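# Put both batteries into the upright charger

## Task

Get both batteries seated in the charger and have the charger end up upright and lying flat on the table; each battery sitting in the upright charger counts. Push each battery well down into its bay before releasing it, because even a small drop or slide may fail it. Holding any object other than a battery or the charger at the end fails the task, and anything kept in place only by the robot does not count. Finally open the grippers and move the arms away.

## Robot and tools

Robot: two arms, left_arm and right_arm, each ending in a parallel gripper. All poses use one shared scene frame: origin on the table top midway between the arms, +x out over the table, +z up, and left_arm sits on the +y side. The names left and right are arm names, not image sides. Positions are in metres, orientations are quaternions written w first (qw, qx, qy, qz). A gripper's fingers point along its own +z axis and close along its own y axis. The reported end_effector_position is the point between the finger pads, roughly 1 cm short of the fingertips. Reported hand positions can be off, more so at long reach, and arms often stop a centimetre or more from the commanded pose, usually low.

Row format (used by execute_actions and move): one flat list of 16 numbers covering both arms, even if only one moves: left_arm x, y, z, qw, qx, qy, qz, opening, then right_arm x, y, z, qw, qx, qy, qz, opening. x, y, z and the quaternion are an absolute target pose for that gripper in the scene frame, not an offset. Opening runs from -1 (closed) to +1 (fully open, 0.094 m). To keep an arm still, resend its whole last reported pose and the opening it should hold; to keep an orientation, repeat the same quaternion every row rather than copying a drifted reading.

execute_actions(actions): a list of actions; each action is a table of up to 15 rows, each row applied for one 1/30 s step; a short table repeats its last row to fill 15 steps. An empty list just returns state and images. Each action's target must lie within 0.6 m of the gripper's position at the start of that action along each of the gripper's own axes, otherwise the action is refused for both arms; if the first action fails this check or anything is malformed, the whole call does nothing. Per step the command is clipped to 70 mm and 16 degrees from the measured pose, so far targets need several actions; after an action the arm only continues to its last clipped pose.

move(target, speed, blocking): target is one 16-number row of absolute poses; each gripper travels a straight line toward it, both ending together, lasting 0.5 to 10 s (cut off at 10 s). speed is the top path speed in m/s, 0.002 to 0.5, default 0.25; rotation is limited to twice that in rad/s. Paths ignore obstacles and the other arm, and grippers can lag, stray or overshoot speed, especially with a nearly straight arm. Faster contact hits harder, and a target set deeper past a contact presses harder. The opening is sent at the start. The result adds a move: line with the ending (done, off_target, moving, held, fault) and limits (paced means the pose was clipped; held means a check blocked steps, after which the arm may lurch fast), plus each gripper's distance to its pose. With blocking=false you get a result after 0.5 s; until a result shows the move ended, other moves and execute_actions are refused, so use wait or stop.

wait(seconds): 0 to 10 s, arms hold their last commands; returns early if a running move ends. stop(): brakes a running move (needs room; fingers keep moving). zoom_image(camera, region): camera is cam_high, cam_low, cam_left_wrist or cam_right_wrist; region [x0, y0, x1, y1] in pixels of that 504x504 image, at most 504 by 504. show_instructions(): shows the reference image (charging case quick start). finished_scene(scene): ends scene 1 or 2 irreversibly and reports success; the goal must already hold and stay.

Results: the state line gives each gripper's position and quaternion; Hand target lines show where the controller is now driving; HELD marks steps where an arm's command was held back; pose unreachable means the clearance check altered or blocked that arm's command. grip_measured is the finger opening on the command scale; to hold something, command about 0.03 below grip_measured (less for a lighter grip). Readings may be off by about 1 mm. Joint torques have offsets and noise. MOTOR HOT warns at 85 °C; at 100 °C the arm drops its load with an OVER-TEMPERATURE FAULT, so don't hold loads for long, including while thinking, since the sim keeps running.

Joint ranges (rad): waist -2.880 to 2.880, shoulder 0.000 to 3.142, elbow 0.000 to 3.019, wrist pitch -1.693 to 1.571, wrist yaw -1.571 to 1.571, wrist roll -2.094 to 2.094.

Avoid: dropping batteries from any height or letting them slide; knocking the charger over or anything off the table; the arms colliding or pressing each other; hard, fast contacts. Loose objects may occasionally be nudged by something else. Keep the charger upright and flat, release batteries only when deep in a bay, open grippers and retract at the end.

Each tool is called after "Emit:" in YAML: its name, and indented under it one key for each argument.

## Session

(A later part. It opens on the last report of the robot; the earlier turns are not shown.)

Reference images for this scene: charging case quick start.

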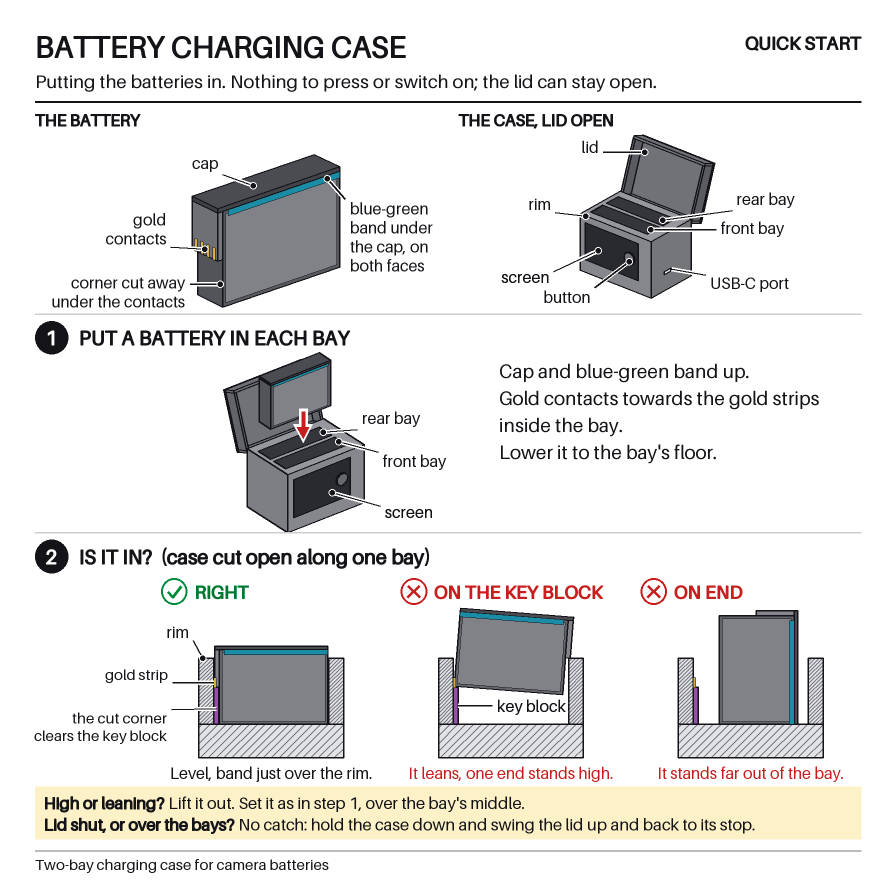

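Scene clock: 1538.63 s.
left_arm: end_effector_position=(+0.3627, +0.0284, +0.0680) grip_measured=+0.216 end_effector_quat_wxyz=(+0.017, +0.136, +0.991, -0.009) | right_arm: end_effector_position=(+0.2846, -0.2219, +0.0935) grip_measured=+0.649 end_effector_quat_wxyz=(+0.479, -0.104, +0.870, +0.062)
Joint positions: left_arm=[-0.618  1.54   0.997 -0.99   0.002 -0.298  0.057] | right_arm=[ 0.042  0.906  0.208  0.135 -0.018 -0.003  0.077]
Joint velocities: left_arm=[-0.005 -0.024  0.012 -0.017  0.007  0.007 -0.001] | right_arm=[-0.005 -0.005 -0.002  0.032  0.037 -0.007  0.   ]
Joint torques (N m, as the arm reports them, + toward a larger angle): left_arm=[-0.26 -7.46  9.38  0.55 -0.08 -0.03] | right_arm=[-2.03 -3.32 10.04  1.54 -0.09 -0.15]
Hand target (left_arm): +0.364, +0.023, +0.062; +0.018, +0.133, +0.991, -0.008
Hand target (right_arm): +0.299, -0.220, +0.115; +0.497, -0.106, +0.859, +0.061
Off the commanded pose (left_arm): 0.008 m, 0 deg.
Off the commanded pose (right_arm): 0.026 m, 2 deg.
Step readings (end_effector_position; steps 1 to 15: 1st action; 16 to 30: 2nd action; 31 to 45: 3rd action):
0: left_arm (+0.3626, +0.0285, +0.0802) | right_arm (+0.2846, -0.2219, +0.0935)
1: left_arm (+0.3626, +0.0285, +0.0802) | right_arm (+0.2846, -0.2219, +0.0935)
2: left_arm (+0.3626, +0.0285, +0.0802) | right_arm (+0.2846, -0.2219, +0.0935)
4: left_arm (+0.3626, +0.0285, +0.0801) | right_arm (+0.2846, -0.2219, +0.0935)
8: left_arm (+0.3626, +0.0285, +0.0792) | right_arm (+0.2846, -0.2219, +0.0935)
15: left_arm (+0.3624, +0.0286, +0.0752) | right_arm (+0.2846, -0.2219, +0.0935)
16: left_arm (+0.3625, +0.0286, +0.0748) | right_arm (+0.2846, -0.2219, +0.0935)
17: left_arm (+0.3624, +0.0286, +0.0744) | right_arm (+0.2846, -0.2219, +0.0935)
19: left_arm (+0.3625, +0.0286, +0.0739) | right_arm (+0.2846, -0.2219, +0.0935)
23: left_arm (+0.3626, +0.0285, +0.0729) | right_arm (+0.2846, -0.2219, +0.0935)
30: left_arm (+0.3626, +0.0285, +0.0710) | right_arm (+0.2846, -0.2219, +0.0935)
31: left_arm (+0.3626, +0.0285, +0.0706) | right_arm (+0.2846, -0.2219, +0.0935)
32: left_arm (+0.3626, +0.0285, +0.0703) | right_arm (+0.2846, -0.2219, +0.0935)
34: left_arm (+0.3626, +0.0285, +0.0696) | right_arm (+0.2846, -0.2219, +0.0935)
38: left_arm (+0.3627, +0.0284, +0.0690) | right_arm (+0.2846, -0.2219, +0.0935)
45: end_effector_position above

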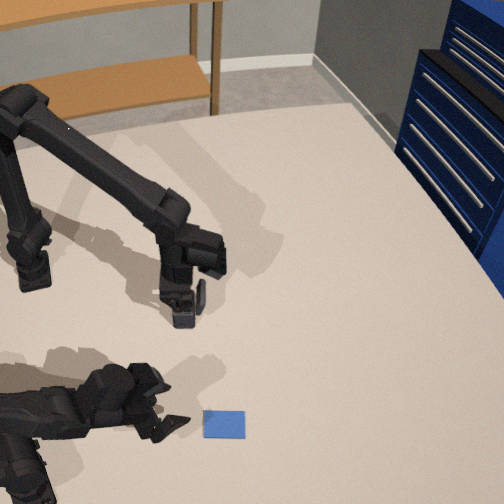

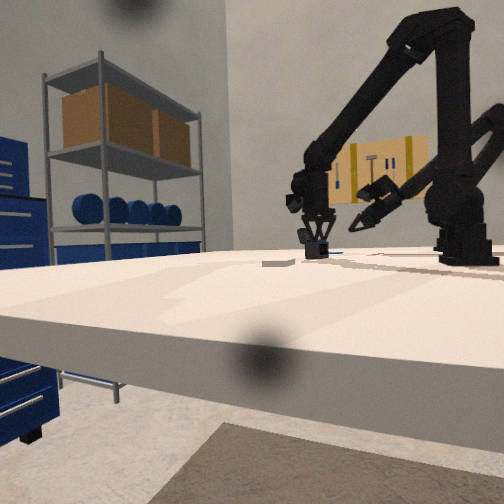

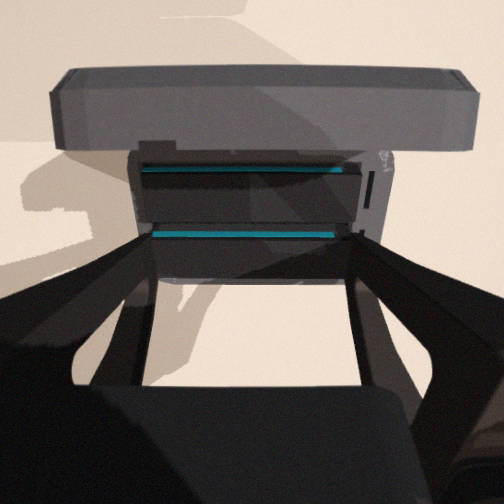

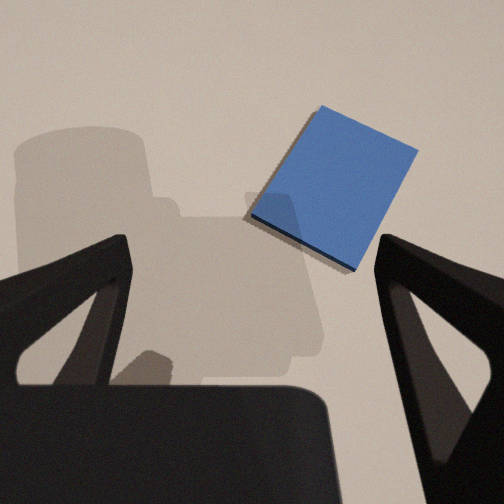

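Emit:
execute_actions:
  actions: []

Emit:
zoom_image:
  camera: "cam_low"
  region: [295, 222, 343, 270]

Emit:
zoom_image:
  camera: "cam_left_wrist"
  region: [280, 160, 400, 280]

Emit:
zoom_image:
  camera: "cam_left_wrist"
  region: [120, 160, 240, 280]

Scene clock: 1540.53 s.
left_arm: end_effector_position=(+0.3627, +0.0284, +0.0680) grip_measured=+0.216 end_effector_quat_wxyz=(+0.017, +0.136, +0.991, -0.009) | right_arm: end_effector_position=(+0.2846, -0.2219, +0.0935) grip_measured=+0.649 end_effector_quat_wxyz=(+0.479, -0.104, +0.870, +0.062)
Joint positions: left_arm=[-0.618  1.54   0.997 -0.99   0.002 -0.298  0.057] | right_arm=[ 0.042  0.906  0.208  0.135 -0.018 -0.003  0.077]
Joint velocities: left_arm=[-0.015  0.024  0.007 -0.002 -0.007 -0.022  0.001] | right_arm=[ 0.005  0.005 -0.012 -0.002 -0.007 -0.081  0.001]
Joint torques (N m, as the arm reports them, + toward a larger angle): left_arm=[ 0.   -7.5   9.4   0.55 -0.07 -0.04] | right_arm=[-2.   -3.19 10.05  1.56 -0.09 -0.15]
Hand target (left_arm): +0.364, +0.023, +0.062; +0.018, +0.133, +0.991, -0.008
Hand target (right_arm): +0.299, -0.220, +0.115; +0.497, -0.106, +0.859, +0.061
Off the commanded pose (left_arm): 0.008 m, 0 deg.
Off the commanded pose (right_arm): 0.026 m, 2 deg.

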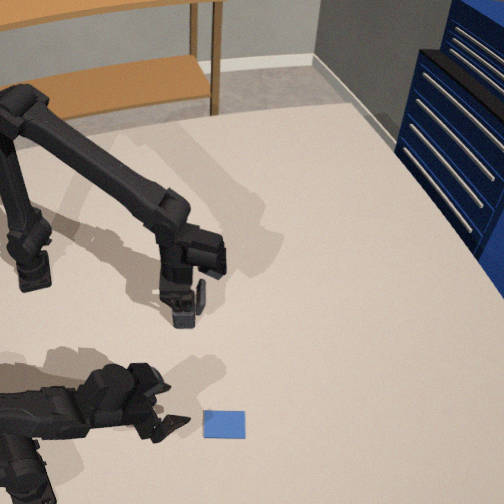

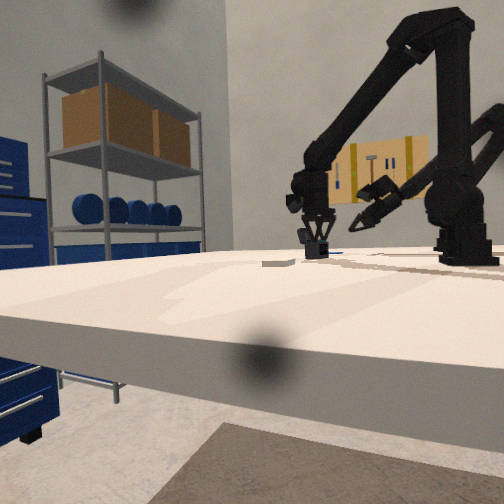

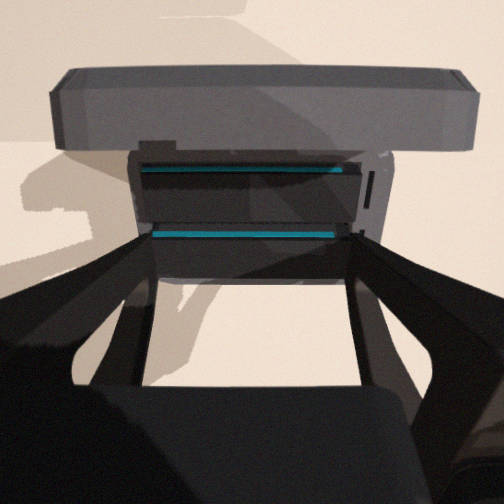

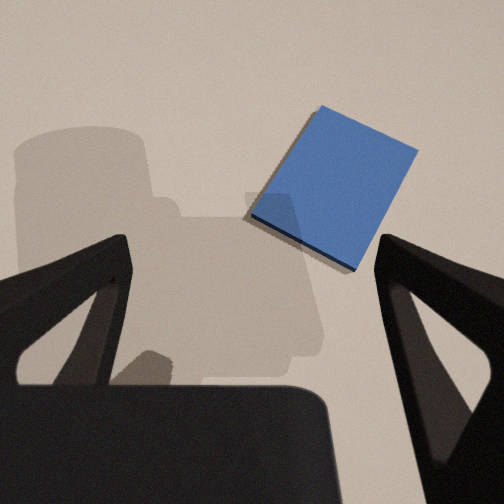

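Region (295, 222, 343, 270) of cam_low's 504x504 image, scaled by 10.500, with more detail than that image has.

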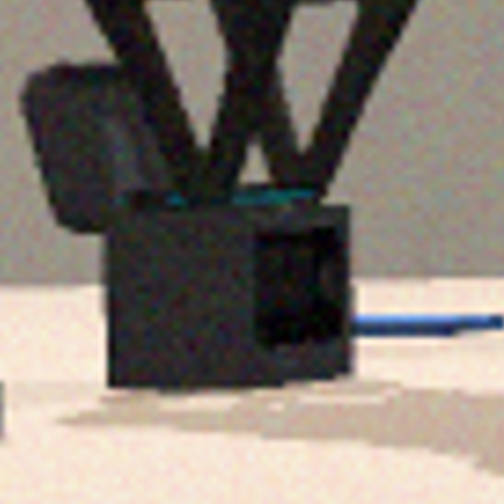

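Region (280, 160, 400, 280) of cam_left_wrist's 504x504 image, scaled by 4.200, with more detail than that image has.

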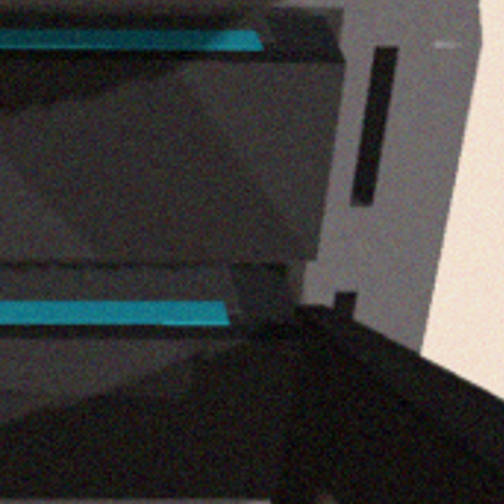

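Region (120, 160, 240, 280) of cam_left_wrist's 504x504 image, scaled by 4.200, with more detail than that image has.

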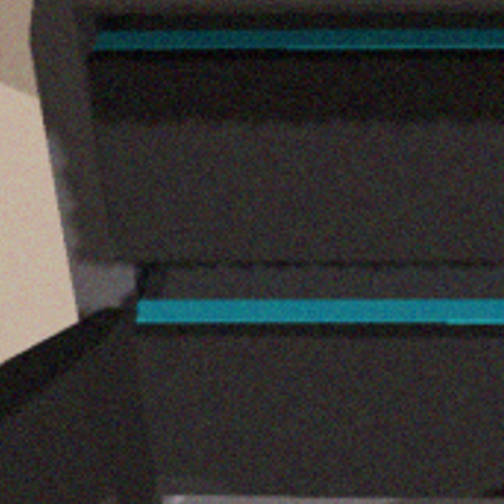

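Emit:
execute_actions:
  actions:
    - [[0.36429,0.02348,0.062,0.0181,0.1331,0.9911,-0.008,0.18,0.3,-0.22,0.115,0.4963,-0.1056,0.8595,0.061,0.65],[0.36422,0.02353,0.0618,0.0178,0.1331,0.9911,-0.0079,0.18,0.3,-0.22,0.115,0.4963,-0.1056,0.8595,0.061,0.65],[0.36416,0.02357,0.0616,0.0176,0.1331,0.9911,-0.0078,0.18,0.3,-0.22,0.115,0.4963,-0.1056,0.8595,0.061,0.65],[0.36409,0.02361,0.0614,0.0173,0.1331,0.9911,-0.0077,0.18,0.3,-0.22,0.115,0.4963,-0.1056,0.8595,0.061,0.65],[0.36402,0.02365,0.0612,0.0171,0.1331,0.9911,-0.0076,0.18,0.3,-0.22,0.115,0.4963,-0.1056,0.8595,0.061,0.65],[0.36395,0.0237,0.061,0.0168,0.1331,0.9911,-0.0075,0.18,0.3,-0.22,0.115,0.4963,-0.1056,0.8595,0.061,0.65],[0.36388,0.02374,0.0608,0.0166,0.1331,0.9911,-0.0074,0.18,0.3,-0.22,0.115,0.4963,-0.1056,0.8595,0.061,0.65],[0.36382,0.02378,0.0606,0.0163,0.1331,0.9911,-0.0072,0.18,0.3,-0.22,0.115,0.4963,-0.1056,0.8595,0.061,0.65],[0.36375,0.02382,0.0604,0.0161,0.1331,0.9911,-0.0071,0.18,0.3,-0.22,0.115,0.4963,-0.1056,0.8595,0.061,0.65],[0.36368,0.02387,0.0602,0.0159,0.1331,0.9911,-0.007,0.18,0.3,-0.22,0.115,0.4963,-0.1056,0.8595,0.061,0.65],[0.36361,0.02391,0.06,0.0156,0.1331,0.9911,-0.0069,0.18,0.3,-0.22,0.115,0.4963,-0.1056,0.8595,0.061,0.65],[0.36354,0.02395,0.0598,0.0154,0.1331,0.9911,-0.0068,0.18,0.3,-0.22,0.115,0.4963,-0.1056,0.8595,0.061,0.65],[0.36348,0.02399,0.0596,0.0151,0.1331,0.9911,-0.0067,0.18,0.3,-0.22,0.115,0.4963,-0.1056,0.8595,0.061,0.65],[0.36341,0.02404,0.0594,0.0149,0.1331,0.9911,-0.0066,0.18,0.3,-0.22,0.115,0.4963,-0.1056,0.8595,0.061,0.65],[0.36334,0.02408,0.0592,0.0146,0.1331,0.9911,-0.0065,0.18,0.3,-0.22,0.115,0.4963,-0.1056,0.8595,0.061,0.65]]

Emit:
execute_actions:
  actions: []

Scene clock: 1554.47 s.
left_arm: end_effector_position=(+0.3627, +0.0284, +0.0677) grip_measured=+0.216 end_effector_quat_wxyz=(+0.017, +0.136, +0.991, -0.009) | right_arm: end_effector_position=(+0.2846, -0.2219, +0.0935) grip_measured=+0.649 end_effector_quat_wxyz=(+0.479, -0.104, +0.870, +0.062)
Joint positions: left_arm=[-0.618  1.541  0.997 -0.99   0.002 -0.298  0.057] | right_arm=[ 0.042  0.906  0.208  0.135 -0.018 -0.003  0.077]
Joint velocities: left_arm=[-0.015 -0.005 -0.002  0.012 -0.022  0.007  0.001] | right_arm=[ 0.005 -0.024 -0.022  0.017 -0.022  0.007 -0.   ]
Joint torques (N m, as the arm reports them, + toward a larger angle): left_arm=[ 0.02 -7.24  9.25  0.52 -0.06 -0.04] | right_arm=[-2.   -3.26 10.05  1.56 -0.09 -0.15]
Hand target (left_arm): +0.363, +0.024, +0.059; +0.014, +0.133, +0.991, -0.006
Hand target (right_arm): +0.299, -0.220, +0.115; +0.497, -0.106, +0.859, +0.061
Off the commanded pose (left_arm): 0.010 m, 0 deg.
Off the commanded pose (right_arm): 0.026 m, 2 deg.
Step readings (end_effector_position):
0: left_arm (+0.3627, +0.0284, +0.0680) | right_arm (+0.2846, -0.2219, +0.0935)
1: left_arm (+0.3627, +0.0284, +0.0680) | right_arm (+0.2846, -0.2219, +0.0935)
2: left_arm (+0.3627, +0.0284, +0.0680) | right_arm (+0.2846, -0.2219, +0.0935)
4: left_arm (+0.3627, +0.0284, +0.0679) | right_arm (+0.2846, -0.2219, +0.0935)
8: left_arm (+0.3627, +0.0284, +0.0679) | right_arm (+0.2846, -0.2219, +0.0935)
15: end_effector_position above

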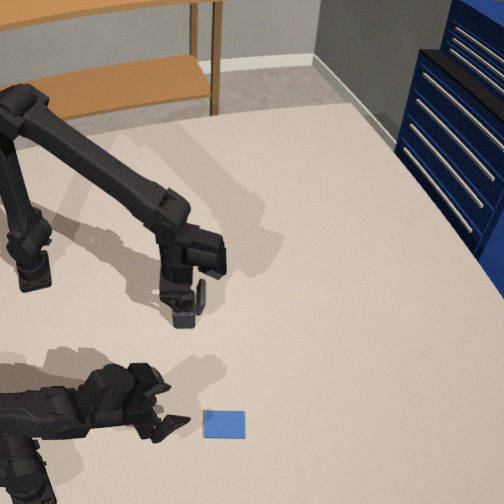

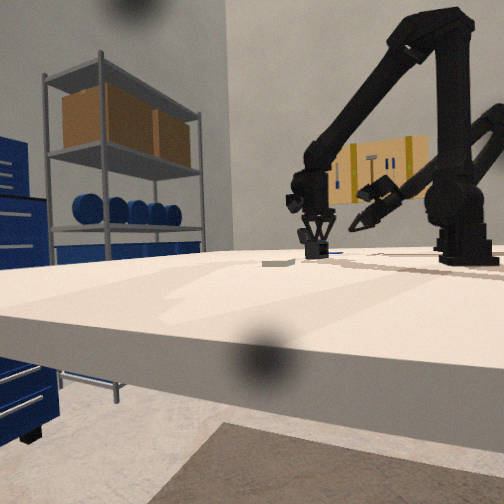

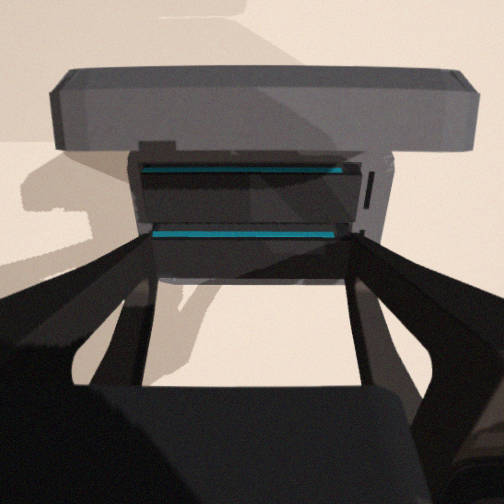

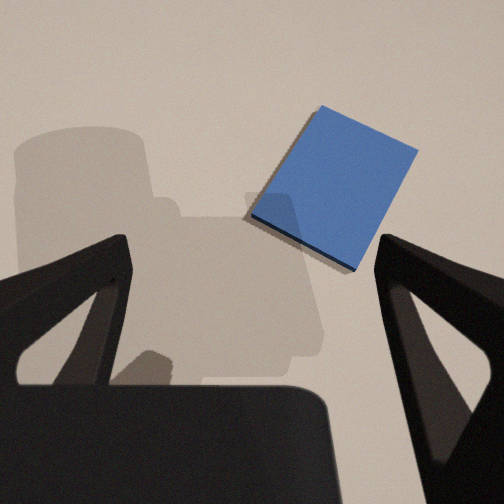

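Scene clock: 1554.47 s.
left_arm: end_effector_position=(+0.3627, +0.0284, +0.0677) grip_measured=+0.216 end_effector_quat_wxyz=(+0.017, +0.136, +0.991, -0.009) | right_arm: end_effector_position=(+0.2846, -0.2219, +0.0935) grip_measured=+0.649 end_effector_quat_wxyz=(+0.479, -0.104, +0.870, +0.062)
Joint positions: left_arm=[-0.618  1.541  0.997 -0.99   0.002 -0.298  0.057] | right_arm=[ 0.042  0.906  0.208  0.135 -0.018 -0.003  0.077]
Joint velocities: left_arm=[-0.015 -0.005 -0.002  0.012 -0.022  0.007  0.001] | right_arm=[ 0.005 -0.024 -0.022  0.017 -0.022  0.007 -0.   ]
Joint torques (N m, as the arm reports them, + toward a larger angle): left_arm=[ 0.02 -7.24  9.25  0.52 -0.06 -0.04] | right_arm=[-2.   -3.26 10.05  1.56 -0.09 -0.15]
Hand target (left_arm): +0.363, +0.024, +0.059; +0.014, +0.133, +0.991, -0.006
Hand target (right_arm): +0.299, -0.220, +0.115; +0.497, -0.106, +0.859, +0.061
Off the commanded pose (left_arm): 0.010 m, 0 deg.
Off the commanded pose (right_arm): 0.026 m, 2 deg.

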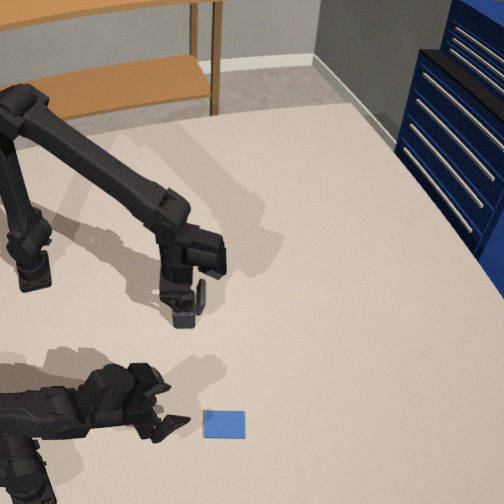

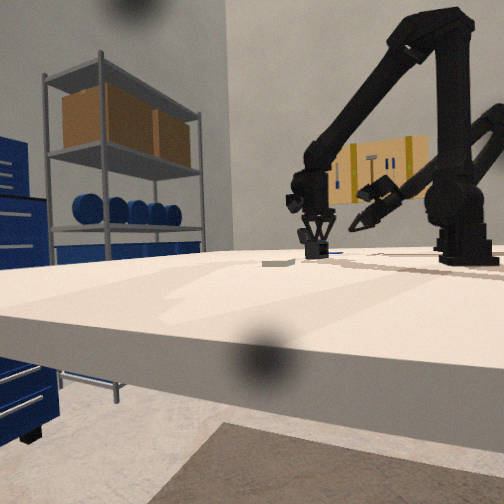

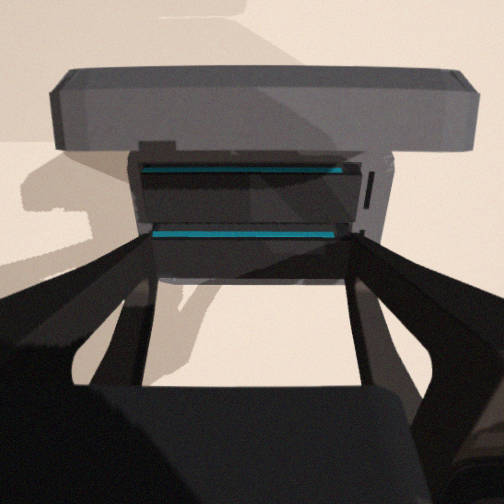

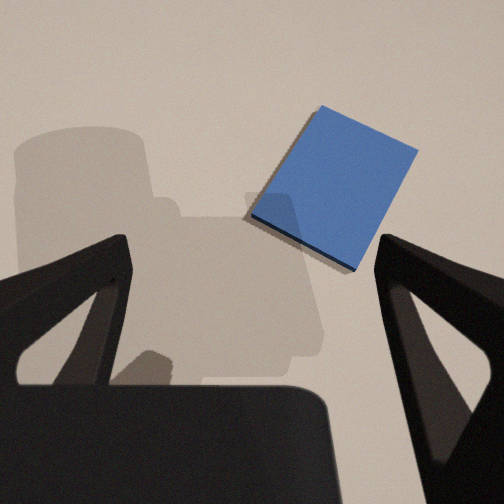

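Emit:
zoom_image:
  camera: "cam_low"
  region: [303, 230, 333, 260]

Emit:
zoom_image:
  camera: "cam_left_wrist"
  region: [320, 200, 390, 270]

Emit:
zoom_image:
  camera: "cam_left_wrist"
  region: [120, 200, 190, 270]

Emit:
zoom_image:
  camera: "cam_high"
  region: [155, 265, 225, 335]

Region (303, 230, 333, 260) of cam_low's 504x504 image, scaled by 16.800, with more detail than that image has.

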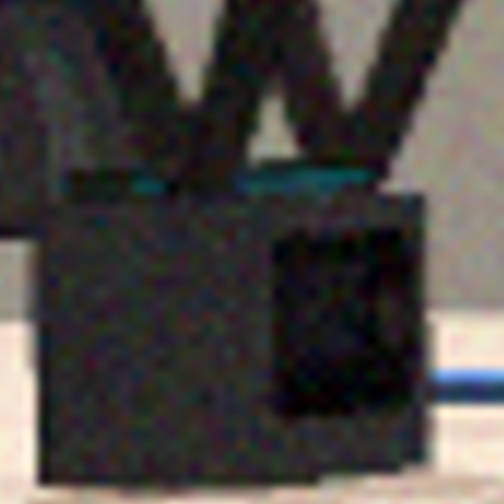

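Region (320, 200, 390, 270) of cam_left_wrist's 504x504 image, scaled by 7.200, with more detail than that image has.

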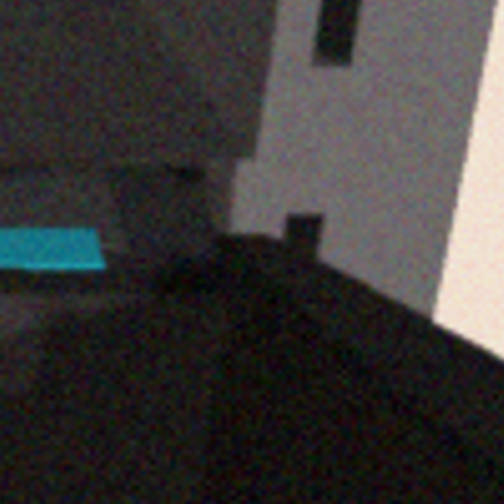

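Region (120, 200, 190, 270) of cam_left_wrist's 504x504 image, scaled by 7.200, with more detail than that image has.

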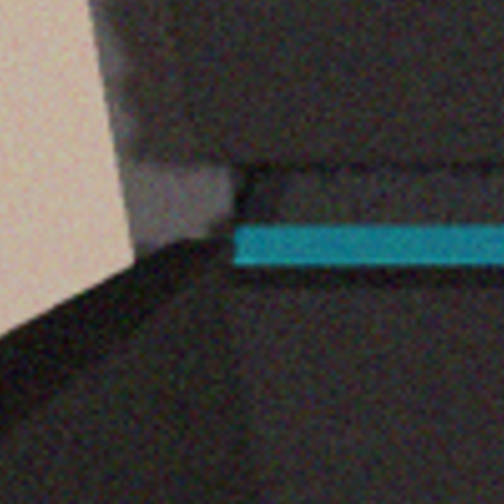

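Region (155, 265, 225, 335) of cam_high's 504x504 image, scaled by 7.200, with more detail than that image has.

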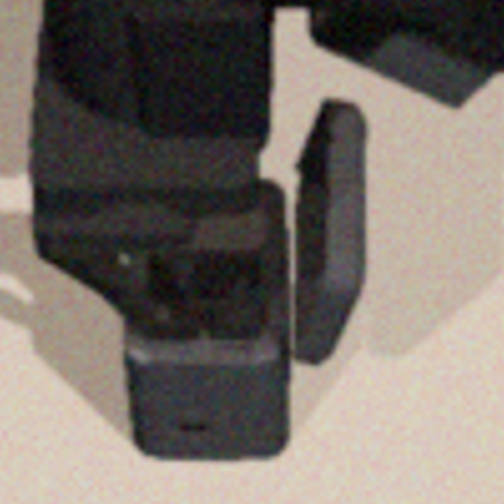

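Emit:
zoom_image:
  camera: "cam_left_wrist"
  region: [130, 155, 170, 195]

Emit:
zoom_image:
  camera: "cam_left_wrist"
  region: [330, 155, 370, 195]

Emit:
zoom_image:
  camera: "cam_left_wrist"
  region: [135, 212, 175, 252]

Emit:
zoom_image:
  camera: "cam_left_wrist"
  region: [322, 212, 362, 252]

Region (130, 155, 170, 195) of cam_left_wrist's 504x504 image, scaled by 12.600, with more detail than that image has.

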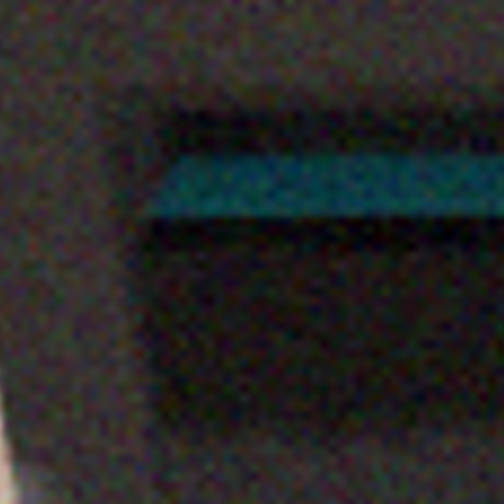

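Region (330, 155, 370, 195) of cam_left_wrist's 504x504 image, scaled by 12.600, with more detail than that image has.

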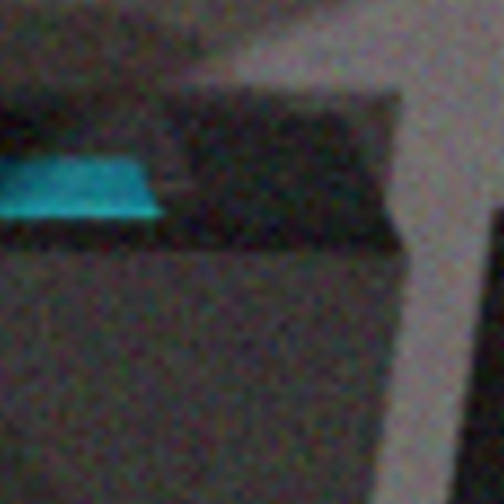

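Region (135, 212, 175, 252) of cam_left_wrist's 504x504 image, scaled by 12.600, with more detail than that image has.

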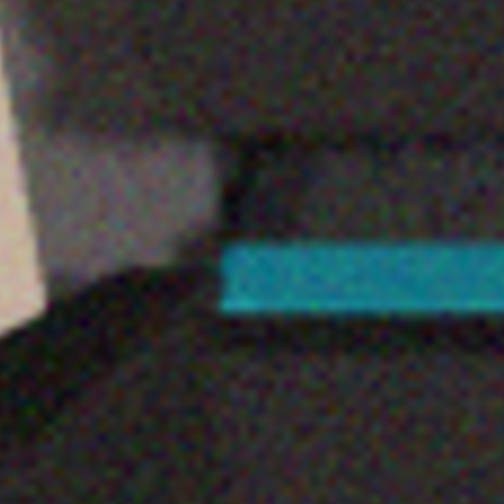

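Region (322, 212, 362, 252) of cam_left_wrist's 504x504 image, scaled by 12.600, with more detail than that image has.

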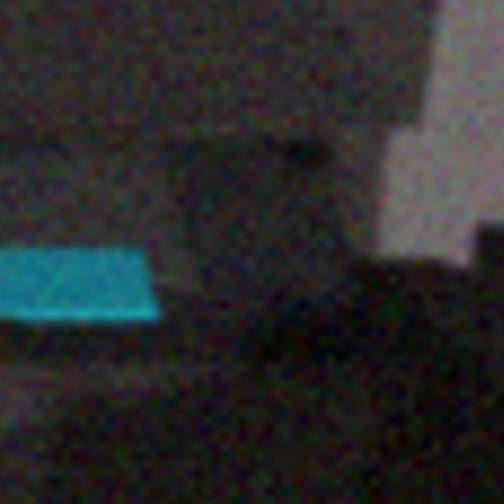

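Emit:
execute_actions:
  actions:
    - [[0.36348,0.024,0.0596,0.0151,0.1331,0.9911,-0.0067,0.18,0.3,-0.22,0.115,0.4963,-0.1056,0.8595,0.061,0.65],[0.36361,0.02391,0.06,0.0156,0.1331,0.9911,-0.0069,0.18,0.3,-0.22,0.115,0.4963,-0.1056,0.8595,0.061,0.65],[0.36375,0.02383,0.0604,0.0161,0.1331,0.9911,-0.0071,0.18,0.3,-0.22,0.115,0.4963,-0.1056,0.8595,0.061,0.65],[0.36388,0.02374,0.0608,0.0166,0.1331,0.9911,-0.0074,0.18,0.3,-0.22,0.115,0.4963,-0.1056,0.8595,0.061,0.65],[0.36402,0.02366,0.0612,0.017,0.1331,0.9911,-0.0076,0.18,0.3,-0.22,0.115,0.4963,-0.1056,0.8595,0.061,0.65],[0.36416,0.02357,0.0616,0.0175,0.1331,0.9911,-0.0078,0.18,0.3,-0.22,0.115,0.4963,-0.1056,0.8595,0.061,0.65],[0.36429,0.02349,0.062,0.018,0.1331,0.9911,-0.008,0.18,0.3,-0.22,0.115,0.4963,-0.1056,0.8595,0.061,0.65],[0.36443,0.0234,0.0624,0.0185,0.1331,0.9911,-0.0082,0.18,0.3,-0.22,0.115,0.4963,-0.1056,0.8595,0.061,0.65],[0.36456,0.02332,0.0628,0.019,0.1331,0.9911,-0.0084,0.18,0.3,-0.22,0.115,0.4963,-0.1056,0.8595,0.061,0.65],[0.3647,0.02323,0.0632,0.0195,0.1331,0.9911,-0.0087,0.18,0.3,-0.22,0.115,0.4963,-0.1056,0.8595,0.061,0.65],[0.36484,0.02315,0.0636,0.02,0.1331,0.9911,-0.0089,0.18,0.3,-0.22,0.115,0.4963,-0.1056,0.8595,0.061,0.65],[0.36497,0.02306,0.064,0.0205,0.1331,0.9911,-0.0091,0.18,0.3,-0.22,0.115,0.4963,-0.1056,0.8595,0.061,0.65],[0.36511,0.02298,0.0644,0.0209,0.1331,0.9911,-0.0093,0.18,0.3,-0.22,0.115,0.4963,-0.1056,0.8595,0.061,0.65],[0.36524,0.02289,0.0648,0.0214,0.1331,0.9911,-0.0095,0.18,0.3,-0.22,0.115,0.4963,-0.1056,0.8595,0.061,0.65],[0.36538,0.02281,0.0652,0.0219,0.1331,0.9911,-0.0097,0.18,0.3,-0.22,0.115,0.4963,-0.1056,0.8595,0.061,0.65]]
    - [[0.36538,0.02281,0.0652,0.0219,0.1331,0.9911,-0.0097,0.19,0.3,-0.22,0.115,0.4963,-0.1056,0.8595,0.061,0.65],[0.36538,0.02281,0.0652,0.0219,0.1331,0.9911,-0.0097,0.2,0.3,-0.22,0.115,0.4963,-0.1056,0.8595,0.061,0.65],[0.36538,0.02281,0.0652,0.0219,0.1331,0.9911,-0.0097,0.205,0.3,-0.22,0.115,0.4963,-0.1056,0.8595,0.061,0.65],[0.36538,0.02281,0.0652,0.0219,0.1331,0.9911,-0.0097,0.21,0.3,-0.22,0.115,0.4963,-0.1056,0.8595,0.061,0.65],[0.36538,0.02281,0.0652,0.0219,0.1331,0.9911,-0.0097,0.215,0.3,-0.22,0.115,0.4963,-0.1056,0.8595,0.061,0.65],[0.36538,0.02281,0.0652,0.0219,0.1331,0.9911,-0.0097,0.22,0.3,-0.22,0.115,0.4963,-0.1056,0.8595,0.061,0.65],[0.36538,0.02281,0.0652,0.0219,0.1331,0.9911,-0.0097,0.23,0.3,-0.22,0.115,0.4963,-0.1056,0.8595,0.061,0.65],[0.36538,0.02281,0.0652,0.0219,0.1331,0.9911,-0.0097,0.24,0.3,-0.22,0.115,0.4963,-0.1056,0.8595,0.061,0.65],[0.36538,0.02281,0.0652,0.0219,0.1331,0.9911,-0.0097,0.26,0.3,-0.22,0.115,0.4963,-0.1056,0.8595,0.061,0.65],[0.36538,0.02281,0.0652,0.0219,0.1331,0.9911,-0.0097,0.28,0.3,-0.22,0.115,0.4963,-0.1056,0.8595,0.061,0.65],[0.36538,0.02281,0.0652,0.0219,0.1331,0.9911,-0.0097,0.31,0.3,-0.22,0.115,0.4963,-0.1056,0.8595,0.061,0.65],[0.36538,0.02281,0.0652,0.0219,0.1331,0.9911,-0.0097,0.34,0.3,-0.22,0.115,0.4963,-0.1056,0.8595,0.061,0.65],[0.36538,0.02281,0.0652,0.0219,0.1331,0.9911,-0.0097,0.37,0.3,-0.22,0.115,0.4963,-0.1056,0.8595,0.061,0.65],[0.36538,0.02281,0.0652,0.0219,0.1331,0.9911,-0.0097,0.4,0.3,-0.22,0.115,0.4963,-0.1056,0.8595,0.061,0.65],[0.36538,0.02281,0.0652,0.0219,0.1331,0.9911,-0.0097,0.42,0.3,-0.22,0.115,0.4963,-0.1056,0.8595,0.061,0.65]]

Scene clock: 1647.70 s.
left_arm: end_effector_position=(+0.3631, +0.0282, +0.0677) grip_measured=+0.406 end_effector_quat_wxyz=(+0.018, +0.136, +0.991, -0.009) | right_arm: end_effector_position=(+0.2846, -0.2219, +0.0935) grip_measured=+0.649 end_effector_quat_wxyz=(+0.479, -0.104, +0.870, +0.062)
Joint positions: left_arm=[-0.618  1.541  0.997 -0.988  0.001 -0.298  0.066] | right_arm=[ 0.042  0.906  0.208  0.135 -0.018 -0.003  0.077]
Joint velocities: left_arm=[ 0.015 -0.005 -0.007 -0.012  0.007 -0.022  0.021] | right_arm=[-0.015 -0.015  0.007  0.012 -0.007 -0.037  0.   ]
Joint torques (N m, as the arm reports them, + toward a larger angle): left_arm=[-0.18 -7.92  9.6   0.4  -0.06 -0.04] | right_arm=[-2.03 -3.28 10.06  1.56 -0.09 -0.15]
Hand target (left_arm): +0.365, +0.023, +0.065; +0.022, +0.133, +0.991, -0.010
Hand target (right_arm): +0.299, -0.220, +0.115; +0.497, -0.106, +0.859, +0.061
Off the commanded pose (left_arm): 0.006 m, 1 deg.
Off the commanded pose (right_arm): 0.026 m, 2 deg.
Step readings (end_effector_position; steps 1 to 15: 1st action; 16 to 30: 2nd action):
0: left_arm (+0.3627, +0.0284, +0.0677) | right_arm (+0.2846, -0.2219, +0.0935)
1: left_arm (+0.3627, +0.0285, +0.0677) | right_arm (+0.2846, -0.2219, +0.0935)
2: left_arm (+0.3627, +0.0285, +0.0677) | right_arm (+0.2846, -0.2219, +0.0935)
4: left_arm (+0.3627, +0.0285, +0.0677) | right_arm (+0.2846, -0.2219, +0.0935)
8: left_arm (+0.3627, +0.0285, +0.0677) | right_arm (+0.2846, -0.2219, +0.0935)
15: left_arm (+0.3627, +0.0285, +0.0677) | right_arm (+0.2846, -0.2219, +0.0935)
16: left_arm (+0.3627, +0.0285, +0.0677) | right_arm (+0.2846, -0.2219, +0.0935)
17: left_arm (+0.3627, +0.0285, +0.0677) | right_arm (+0.2846, -0.2219, +0.0935)
19: left_arm (+0.3627, +0.0285, +0.0677) | right_arm (+0.2846, -0.2219, +0.0935)
23: left_arm (+0.3627, +0.0285, +0.0677) | right_arm (+0.2846, -0.2219, +0.0935)
30: end_effector_position above

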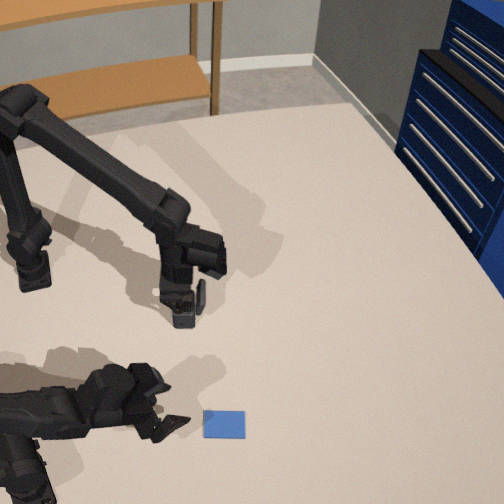

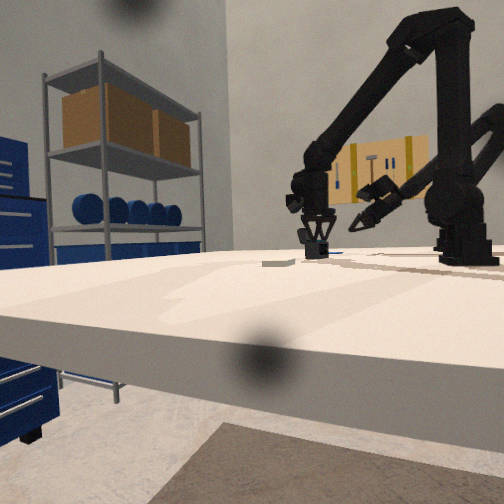

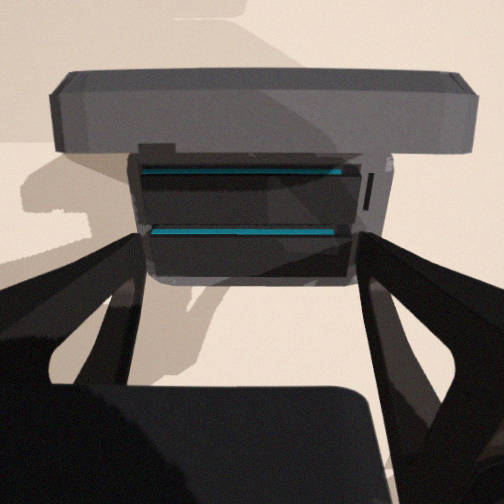

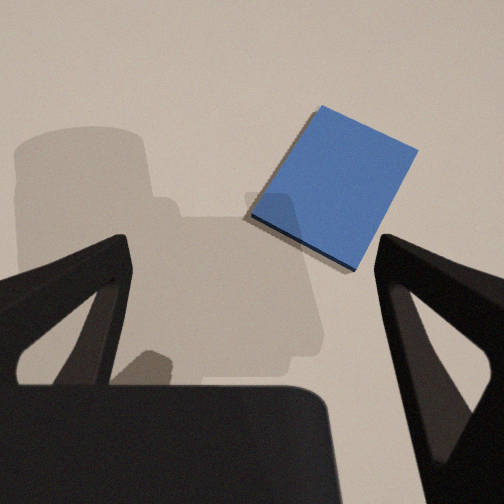

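Emit:
zoom_image:
  camera: "cam_left_wrist"
  region: [280, 160, 400, 280]

Emit:
zoom_image:
  camera: "cam_left_wrist"
  region: [120, 160, 240, 280]

Emit:
zoom_image:
  camera: "cam_low"
  region: [303, 230, 333, 260]

Region (280, 160, 400, 280) of cam_left_wrist's 504x504 image, scaled by 4.200, with more detail than that image has.

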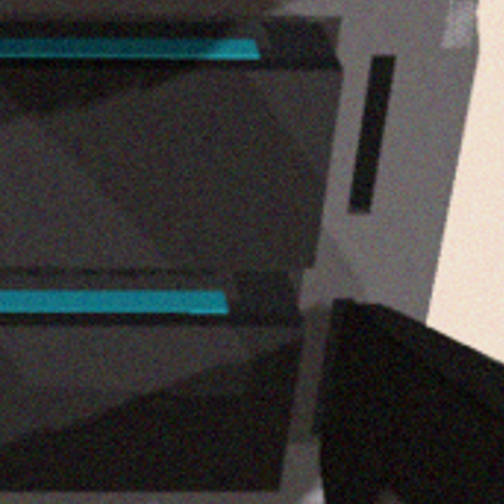

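Region (120, 160, 240, 280) of cam_left_wrist's 504x504 image, scaled by 4.200, with more detail than that image has.

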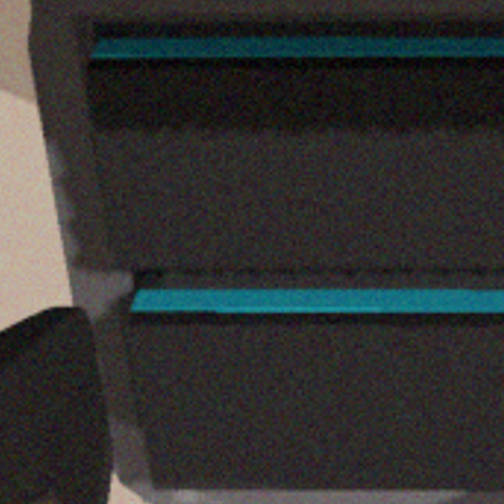

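Region (303, 230, 333, 260) of cam_low's 504x504 image, scaled by 16.800, with more detail than that image has.

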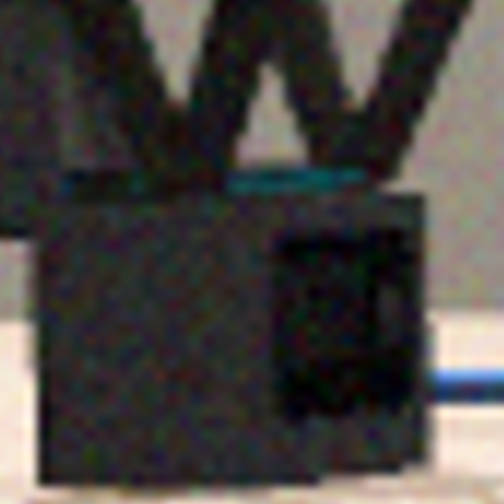

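Emit:
execute_actions:
  actions:
    - [[0.36552,0.02273,0.06661,0.0236,0.1331,0.9911,-0.0104,0.42,0.3,-0.22,0.115,0.4963,-0.1056,0.8595,0.061,0.65],[0.36565,0.02264,0.06802,0.0253,0.1331,0.9911,-0.0112,0.42,0.3,-0.22,0.115,0.4963,-0.1056,0.8595,0.061,0.65],[0.36579,0.02256,0.06944,0.0269,0.1331,0.9911,-0.0119,0.42,0.3,-0.22,0.115,0.4963,-0.1056,0.8595,0.061,0.65],[0.36592,0.02247,0.07085,0.0286,0.1331,0.9911,-0.0126,0.42,0.3,-0.22,0.115,0.4963,-0.1056,0.8595,0.061,0.65],[0.36606,0.02239,0.07226,0.0303,0.1331,0.9911,-0.0134,0.42,0.3,-0.22,0.115,0.4963,-0.1056,0.8595,0.061,0.65],[0.3662,0.0223,0.07367,0.032,0.1331,0.9911,-0.0141,0.42,0.3,-0.22,0.115,0.4963,-0.1056,0.8595,0.061,0.65],[0.36633,0.02222,0.07508,0.0336,0.1331,0.9911,-0.0149,0.42,0.3,-0.22,0.115,0.4963,-0.1056,0.8595,0.061,0.65],[0.36647,0.02213,0.0765,0.0353,0.1331,0.9911,-0.0156,0.42,0.3,-0.22,0.115,0.4963,-0.1056,0.8595,0.061,0.65],[0.3666,0.02205,0.07791,0.037,0.1331,0.9911,-0.0164,0.42,0.3,-0.22,0.115,0.4963,-0.1056,0.8595,0.061,0.65],[0.36674,0.02196,0.07932,0.0387,0.1331,0.9911,-0.0171,0.42,0.3,-0.22,0.115,0.4963,-0.1056,0.8595,0.061,0.65],[0.36688,0.02188,0.08073,0.0403,0.1331,0.9911,-0.0178,0.42,0.3,-0.22,0.115,0.4963,-0.1056,0.8595,0.061,0.65],[0.36701,0.02179,0.08214,0.042,0.1331,0.9911,-0.0186,0.42,0.3,-0.22,0.115,0.4963,-0.1056,0.8595,0.061,0.65],[0.36715,0.02171,0.08356,0.0437,0.1331,0.9911,-0.0193,0.42,0.3,-0.22,0.115,0.4963,-0.1056,0.8595,0.061,0.65],[0.36728,0.02162,0.08497,0.0454,0.1331,0.9911,-0.0201,0.42,0.3,-0.22,0.115,0.4963,-0.1056,0.8595,0.061,0.65],[0.36742,0.02154,0.08638,0.0471,0.1331,0.9911,-0.0208,0.42,0.3,-0.22,0.115,0.4963,-0.1056,0.8595,0.061,0.65]]
    - [[0.36742,0.02154,0.08838,0.0471,0.1331,0.9911,-0.0208,0.42,0.3,-0.22,0.115,0.4963,-0.1056,0.8595,0.061,0.65],[0.36742,0.02154,0.09098,0.0471,0.1331,0.9911,-0.0208,0.42,0.3,-0.22,0.115,0.4963,-0.1056,0.8595,0.061,0.65],[0.36742,0.02154,0.09418,0.0471,0.1331,0.9911,-0.0208,0.42,0.3,-0.22,0.115,0.4963,-0.1056,0.8595,0.061,0.65],[0.36708,0.02175,0.09798,0.0471,0.1331,0.9911,-0.0208,0.42,0.3,-0.22,0.115,0.4963,-0.1056,0.8595,0.061,0.65],[0.3664,0.02218,0.10218,0.0471,0.1331,0.9911,-0.0208,0.42,0.3,-0.22,0.115,0.4963,-0.1056,0.8595,0.061,0.65],[0.36538,0.02281,0.10668,0.0471,0.1331,0.9911,-0.0208,0.42,0.3,-0.22,0.115,0.4963,-0.1056,0.8595,0.061,0.65],[0.36403,0.02366,0.11128,0.0471,0.1331,0.9911,-0.0208,0.42,0.3,-0.22,0.115,0.4963,-0.1056,0.8595,0.061,0.65],[0.36233,0.02472,0.11588,0.0471,0.1331,0.9911,-0.0208,0.42,0.3,-0.22,0.115,0.4963,-0.1056,0.8595,0.061,0.65],[0.36029,0.02599,0.12048,0.0471,0.1331,0.9911,-0.0208,0.42,0.3,-0.22,0.115,0.4963,-0.1056,0.8595,0.061,0.65],[0.35792,0.02747,0.12508,0.0471,0.1331,0.9911,-0.0208,0.42,0.3,-0.22,0.115,0.4963,-0.1056,0.8595,0.061,0.65],[0.35529,0.02911,0.12968,0.0471,0.1331,0.9911,-0.0208,0.42,0.3,-0.22,0.115,0.4963,-0.1056,0.8595,0.061,0.65],[0.3524,0.03091,0.13428,0.0471,0.1331,0.9911,-0.0208,0.42,0.3,-0.22,0.115,0.4963,-0.1056,0.8595,0.061,0.65],[0.34935,0.03281,0.13888,0.0471,0.1331,0.9911,-0.0208,0.42,0.3,-0.22,0.115,0.4963,-0.1056,0.8595,0.061,0.65],[0.34613,0.03483,0.14338,0.0471,0.1331,0.9911,-0.0208,0.42,0.3,-0.22,0.115,0.4963,-0.1056,0.8595,0.061,0.65],[0.34282,0.03689,0.14778,0.0471,0.1331,0.9911,-0.0208,0.42,0.3,-0.22,0.115,0.4963,-0.1056,0.8595,0.061,0.65]]
    - [[0.33942,0.03901,0.15198,0.0471,0.1331,0.9911,-0.0208,0.42,0.3,-0.22,0.115,0.4963,-0.1056,0.8595,0.061,0.65],[0.33611,0.04107,0.15598,0.0471,0.1331,0.9911,-0.0208,0.42,0.3,-0.22,0.115,0.4963,-0.1056,0.8595,0.061,0.65],[0.33289,0.04308,0.15968,0.0471,0.1331,0.9911,-0.0208,0.42,0.3,-0.22,0.115,0.4963,-0.1056,0.8595,0.061,0.65],[0.32984,0.04499,0.16308,0.0471,0.1331,0.9911,-0.0208,0.42,0.3,-0.22,0.115,0.4963,-0.1056,0.8595,0.061,0.65],[0.32704,0.04673,0.16618,0.0471,0.1331,0.9911,-0.0208,0.42,0.3,-0.22,0.115,0.4963,-0.1056,0.8595,0.061,0.65],[0.32449,0.04832,0.16898,0.0471,0.1331,0.9911,-0.0208,0.42,0.3,-0.22,0.115,0.4963,-0.1056,0.8595,0.061,0.65],[0.3222,0.04975,0.17138,0.0471,0.1331,0.9911,-0.0208,0.42,0.3,-0.22,0.115,0.4963,-0.1056,0.8595,0.061,0.65],[0.32025,0.05097,0.17348,0.0471,0.1331,0.9911,-0.0208,0.42,0.3,-0.22,0.115,0.4963,-0.1056,0.8595,0.061,0.65],[0.31864,0.05197,0.17528,0.0471,0.1331,0.9911,-0.0208,0.42,0.3,-0.22,0.115,0.4963,-0.1056,0.8595,0.061,0.65],[0.31736,0.05277,0.17668,0.0471,0.1331,0.9911,-0.0208,0.42,0.3,-0.22,0.115,0.4963,-0.1056,0.8595,0.061,0.65],[0.31635,0.0534,0.17778,0.0471,0.1331,0.9911,-0.0208,0.42,0.3,-0.22,0.115,0.4963,-0.1056,0.8595,0.061,0.65],[0.31558,0.05388,0.17858,0.0471,0.1331,0.9911,-0.0208,0.42,0.3,-0.22,0.115,0.4963,-0.1056,0.8595,0.061,0.65],[0.31507,0.0542,0.17908,0.0471,0.1331,0.9911,-0.0208,0.42,0.3,-0.22,0.115,0.4963,-0.1056,0.8595,0.061,0.65],[0.31482,0.05436,0.17938,0.0471,0.1331,0.9911,-0.0208,0.42,0.3,-0.22,0.115,0.4963,-0.1056,0.8595,0.061,0.65],[0.31473,0.05441,0.17948,0.0471,0.1331,0.9911,-0.0208,0.42,0.3,-0.22,0.115,0.4963,-0.1056,0.8595,0.061,0.65]]

Scene clock: 1695.33 s.
left_arm: end_effector_position=(+0.3162, +0.0573, +0.1693) grip_measured=+0.417 end_effector_quat_wxyz=(+0.040, +0.136, +0.990, -0.019) | right_arm: end_effector_position=(+0.2846, -0.2219, +0.0935) grip_measured=+0.649 end_effector_quat_wxyz=(+0.479, -0.104, +0.870, +0.062)
Joint positions: left_arm=[-0.621  1.255  0.997 -1.225 -0.    -0.3    0.067] | right_arm=[ 0.042  0.906  0.208  0.135 -0.018 -0.003  0.077]
Joint velocities: left_arm=[ 0.015 -0.024 -0.002 -0.051 -0.037 -0.022 -0.   ] | right_arm=[-0.015  0.005  0.007 -0.022  0.051 -0.051 -0.   ]
Joint torques (N m, as the arm reports them, + toward a larger angle): left_arm=[ 0.13 -7.58 11.53 -0.12 -0.1  -0.04] | right_arm=[-1.95 -3.29 10.06  1.56 -0.09 -0.16]
Hand target (left_arm): +0.314, +0.055, +0.179; +0.047, +0.133, +0.990, -0.021
Hand target (right_arm): +0.299, -0.220, +0.115; +0.497, -0.106, +0.859, +0.061
Off the commanded pose (left_arm): 0.011 m, 1 deg.
Off the commanded pose (right_arm): 0.026 m, 2 deg.
Step readings (end_effector_position; steps 1 to 15: 1st action; 16 to 30: 2nd action; 31 to 45: 3rd action):
0: left_arm (+0.3631, +0.0282, +0.0677) | right_arm (+0.2846, -0.2219, +0.0935)
1: left_arm (+0.3631, +0.0282, +0.0677) | right_arm (+0.2846, -0.2219, +0.0935)
2: left_arm (+0.3631, +0.0282, +0.0677) | right_arm (+0.2846, -0.2219, +0.0935)
4: left_arm (+0.3631, +0.0282, +0.0677) | right_arm (+0.2846, -0.2219, +0.0935)
8: left_arm (+0.3631, +0.0282, +0.0677) | right_arm (+0.2846, -0.2219, +0.0935)
15: left_arm (+0.3639, +0.0279, +0.0700) | right_arm (+0.2846, -0.2219, +0.0935)
16: left_arm (+0.3641, +0.0278, +0.0712) | right_arm (+0.2846, -0.2219, +0.0935)
17: left_arm (+0.3643, +0.0276, +0.0727) | right_arm (+0.2846, -0.2219, +0.0935)
19: left_arm (+0.3645, +0.0275, +0.0762) | right_arm (+0.2846, -0.2219, +0.0935)
23: left_arm (+0.3597, +0.0306, +0.0856) | right_arm (+0.2846, -0.2219, +0.0935)
30: left_arm (+0.3446, +0.0403, +0.1167) | right_arm (+0.2846, -0.2219, +0.0935)
31: left_arm (+0.3422, +0.0419, +0.1223) | right_arm (+0.2846, -0.2219, +0.0935)
32: left_arm (+0.3396, +0.0434, +0.1279) | right_arm (+0.2846, -0.2219, +0.0935)
34: left_arm (+0.3344, +0.0465, +0.1388) | right_arm (+0.2846, -0.2219, +0.0935)
38: left_arm (+0.3249, +0.0521, +0.1568) | right_arm (+0.2846, -0.2219, +0.0935)
45: end_effector_position above

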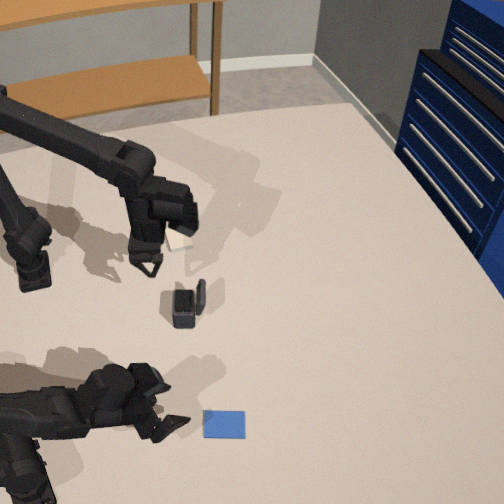

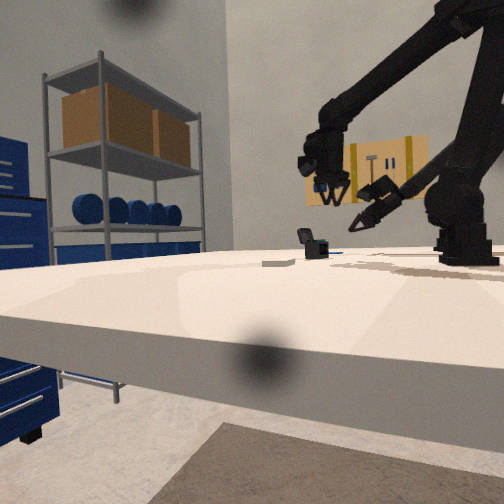

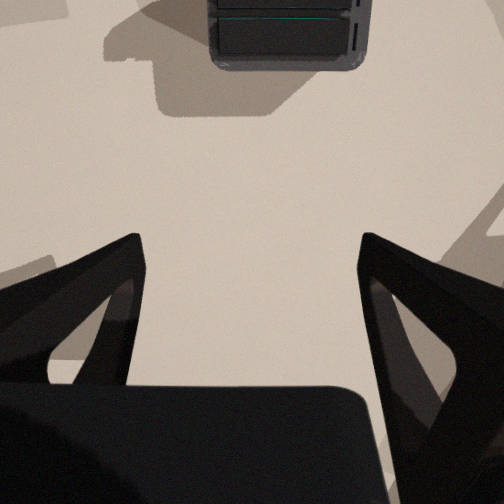

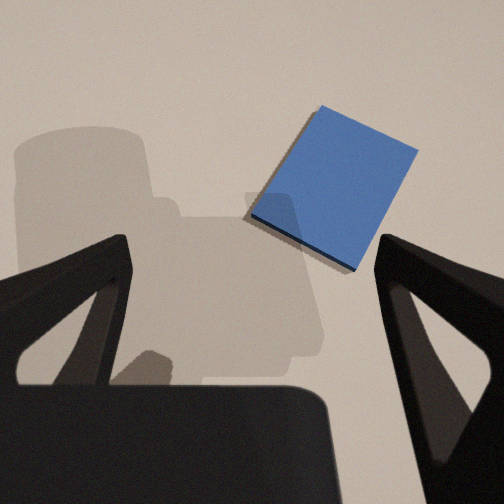

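Emit:
zoom_image:
  camera: "cam_low"
  region: [292, 222, 340, 270]

Emit:
zoom_image:
  camera: "cam_high"
  region: [155, 270, 225, 340]

Region (292, 222, 340, 270) of cam_low's 504x504 image, scaled by 10.500, with more detail than that image has.

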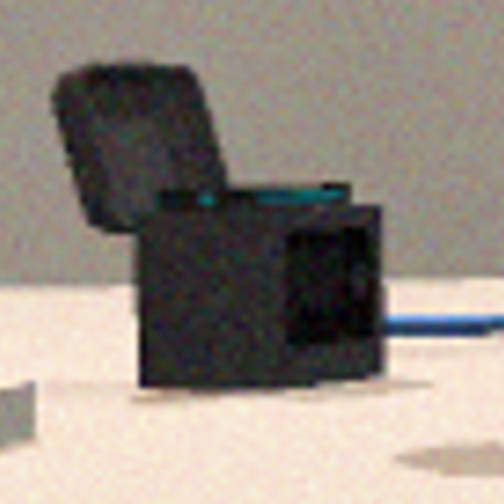

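Region (155, 270, 225, 340) of cam_high's 504x504 image, scaled by 7.200, with more detail than that image has.

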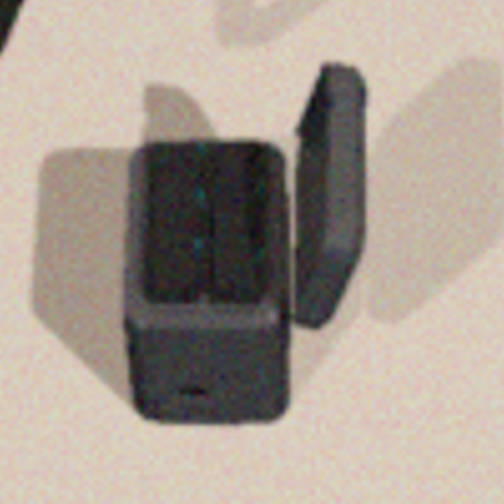

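Both batteries are seated level with the bands just over the rim. The charger stands flat and both arms are clear.

Emit:
finished_scene:
  scene: 2

The scene is finished: the task was done.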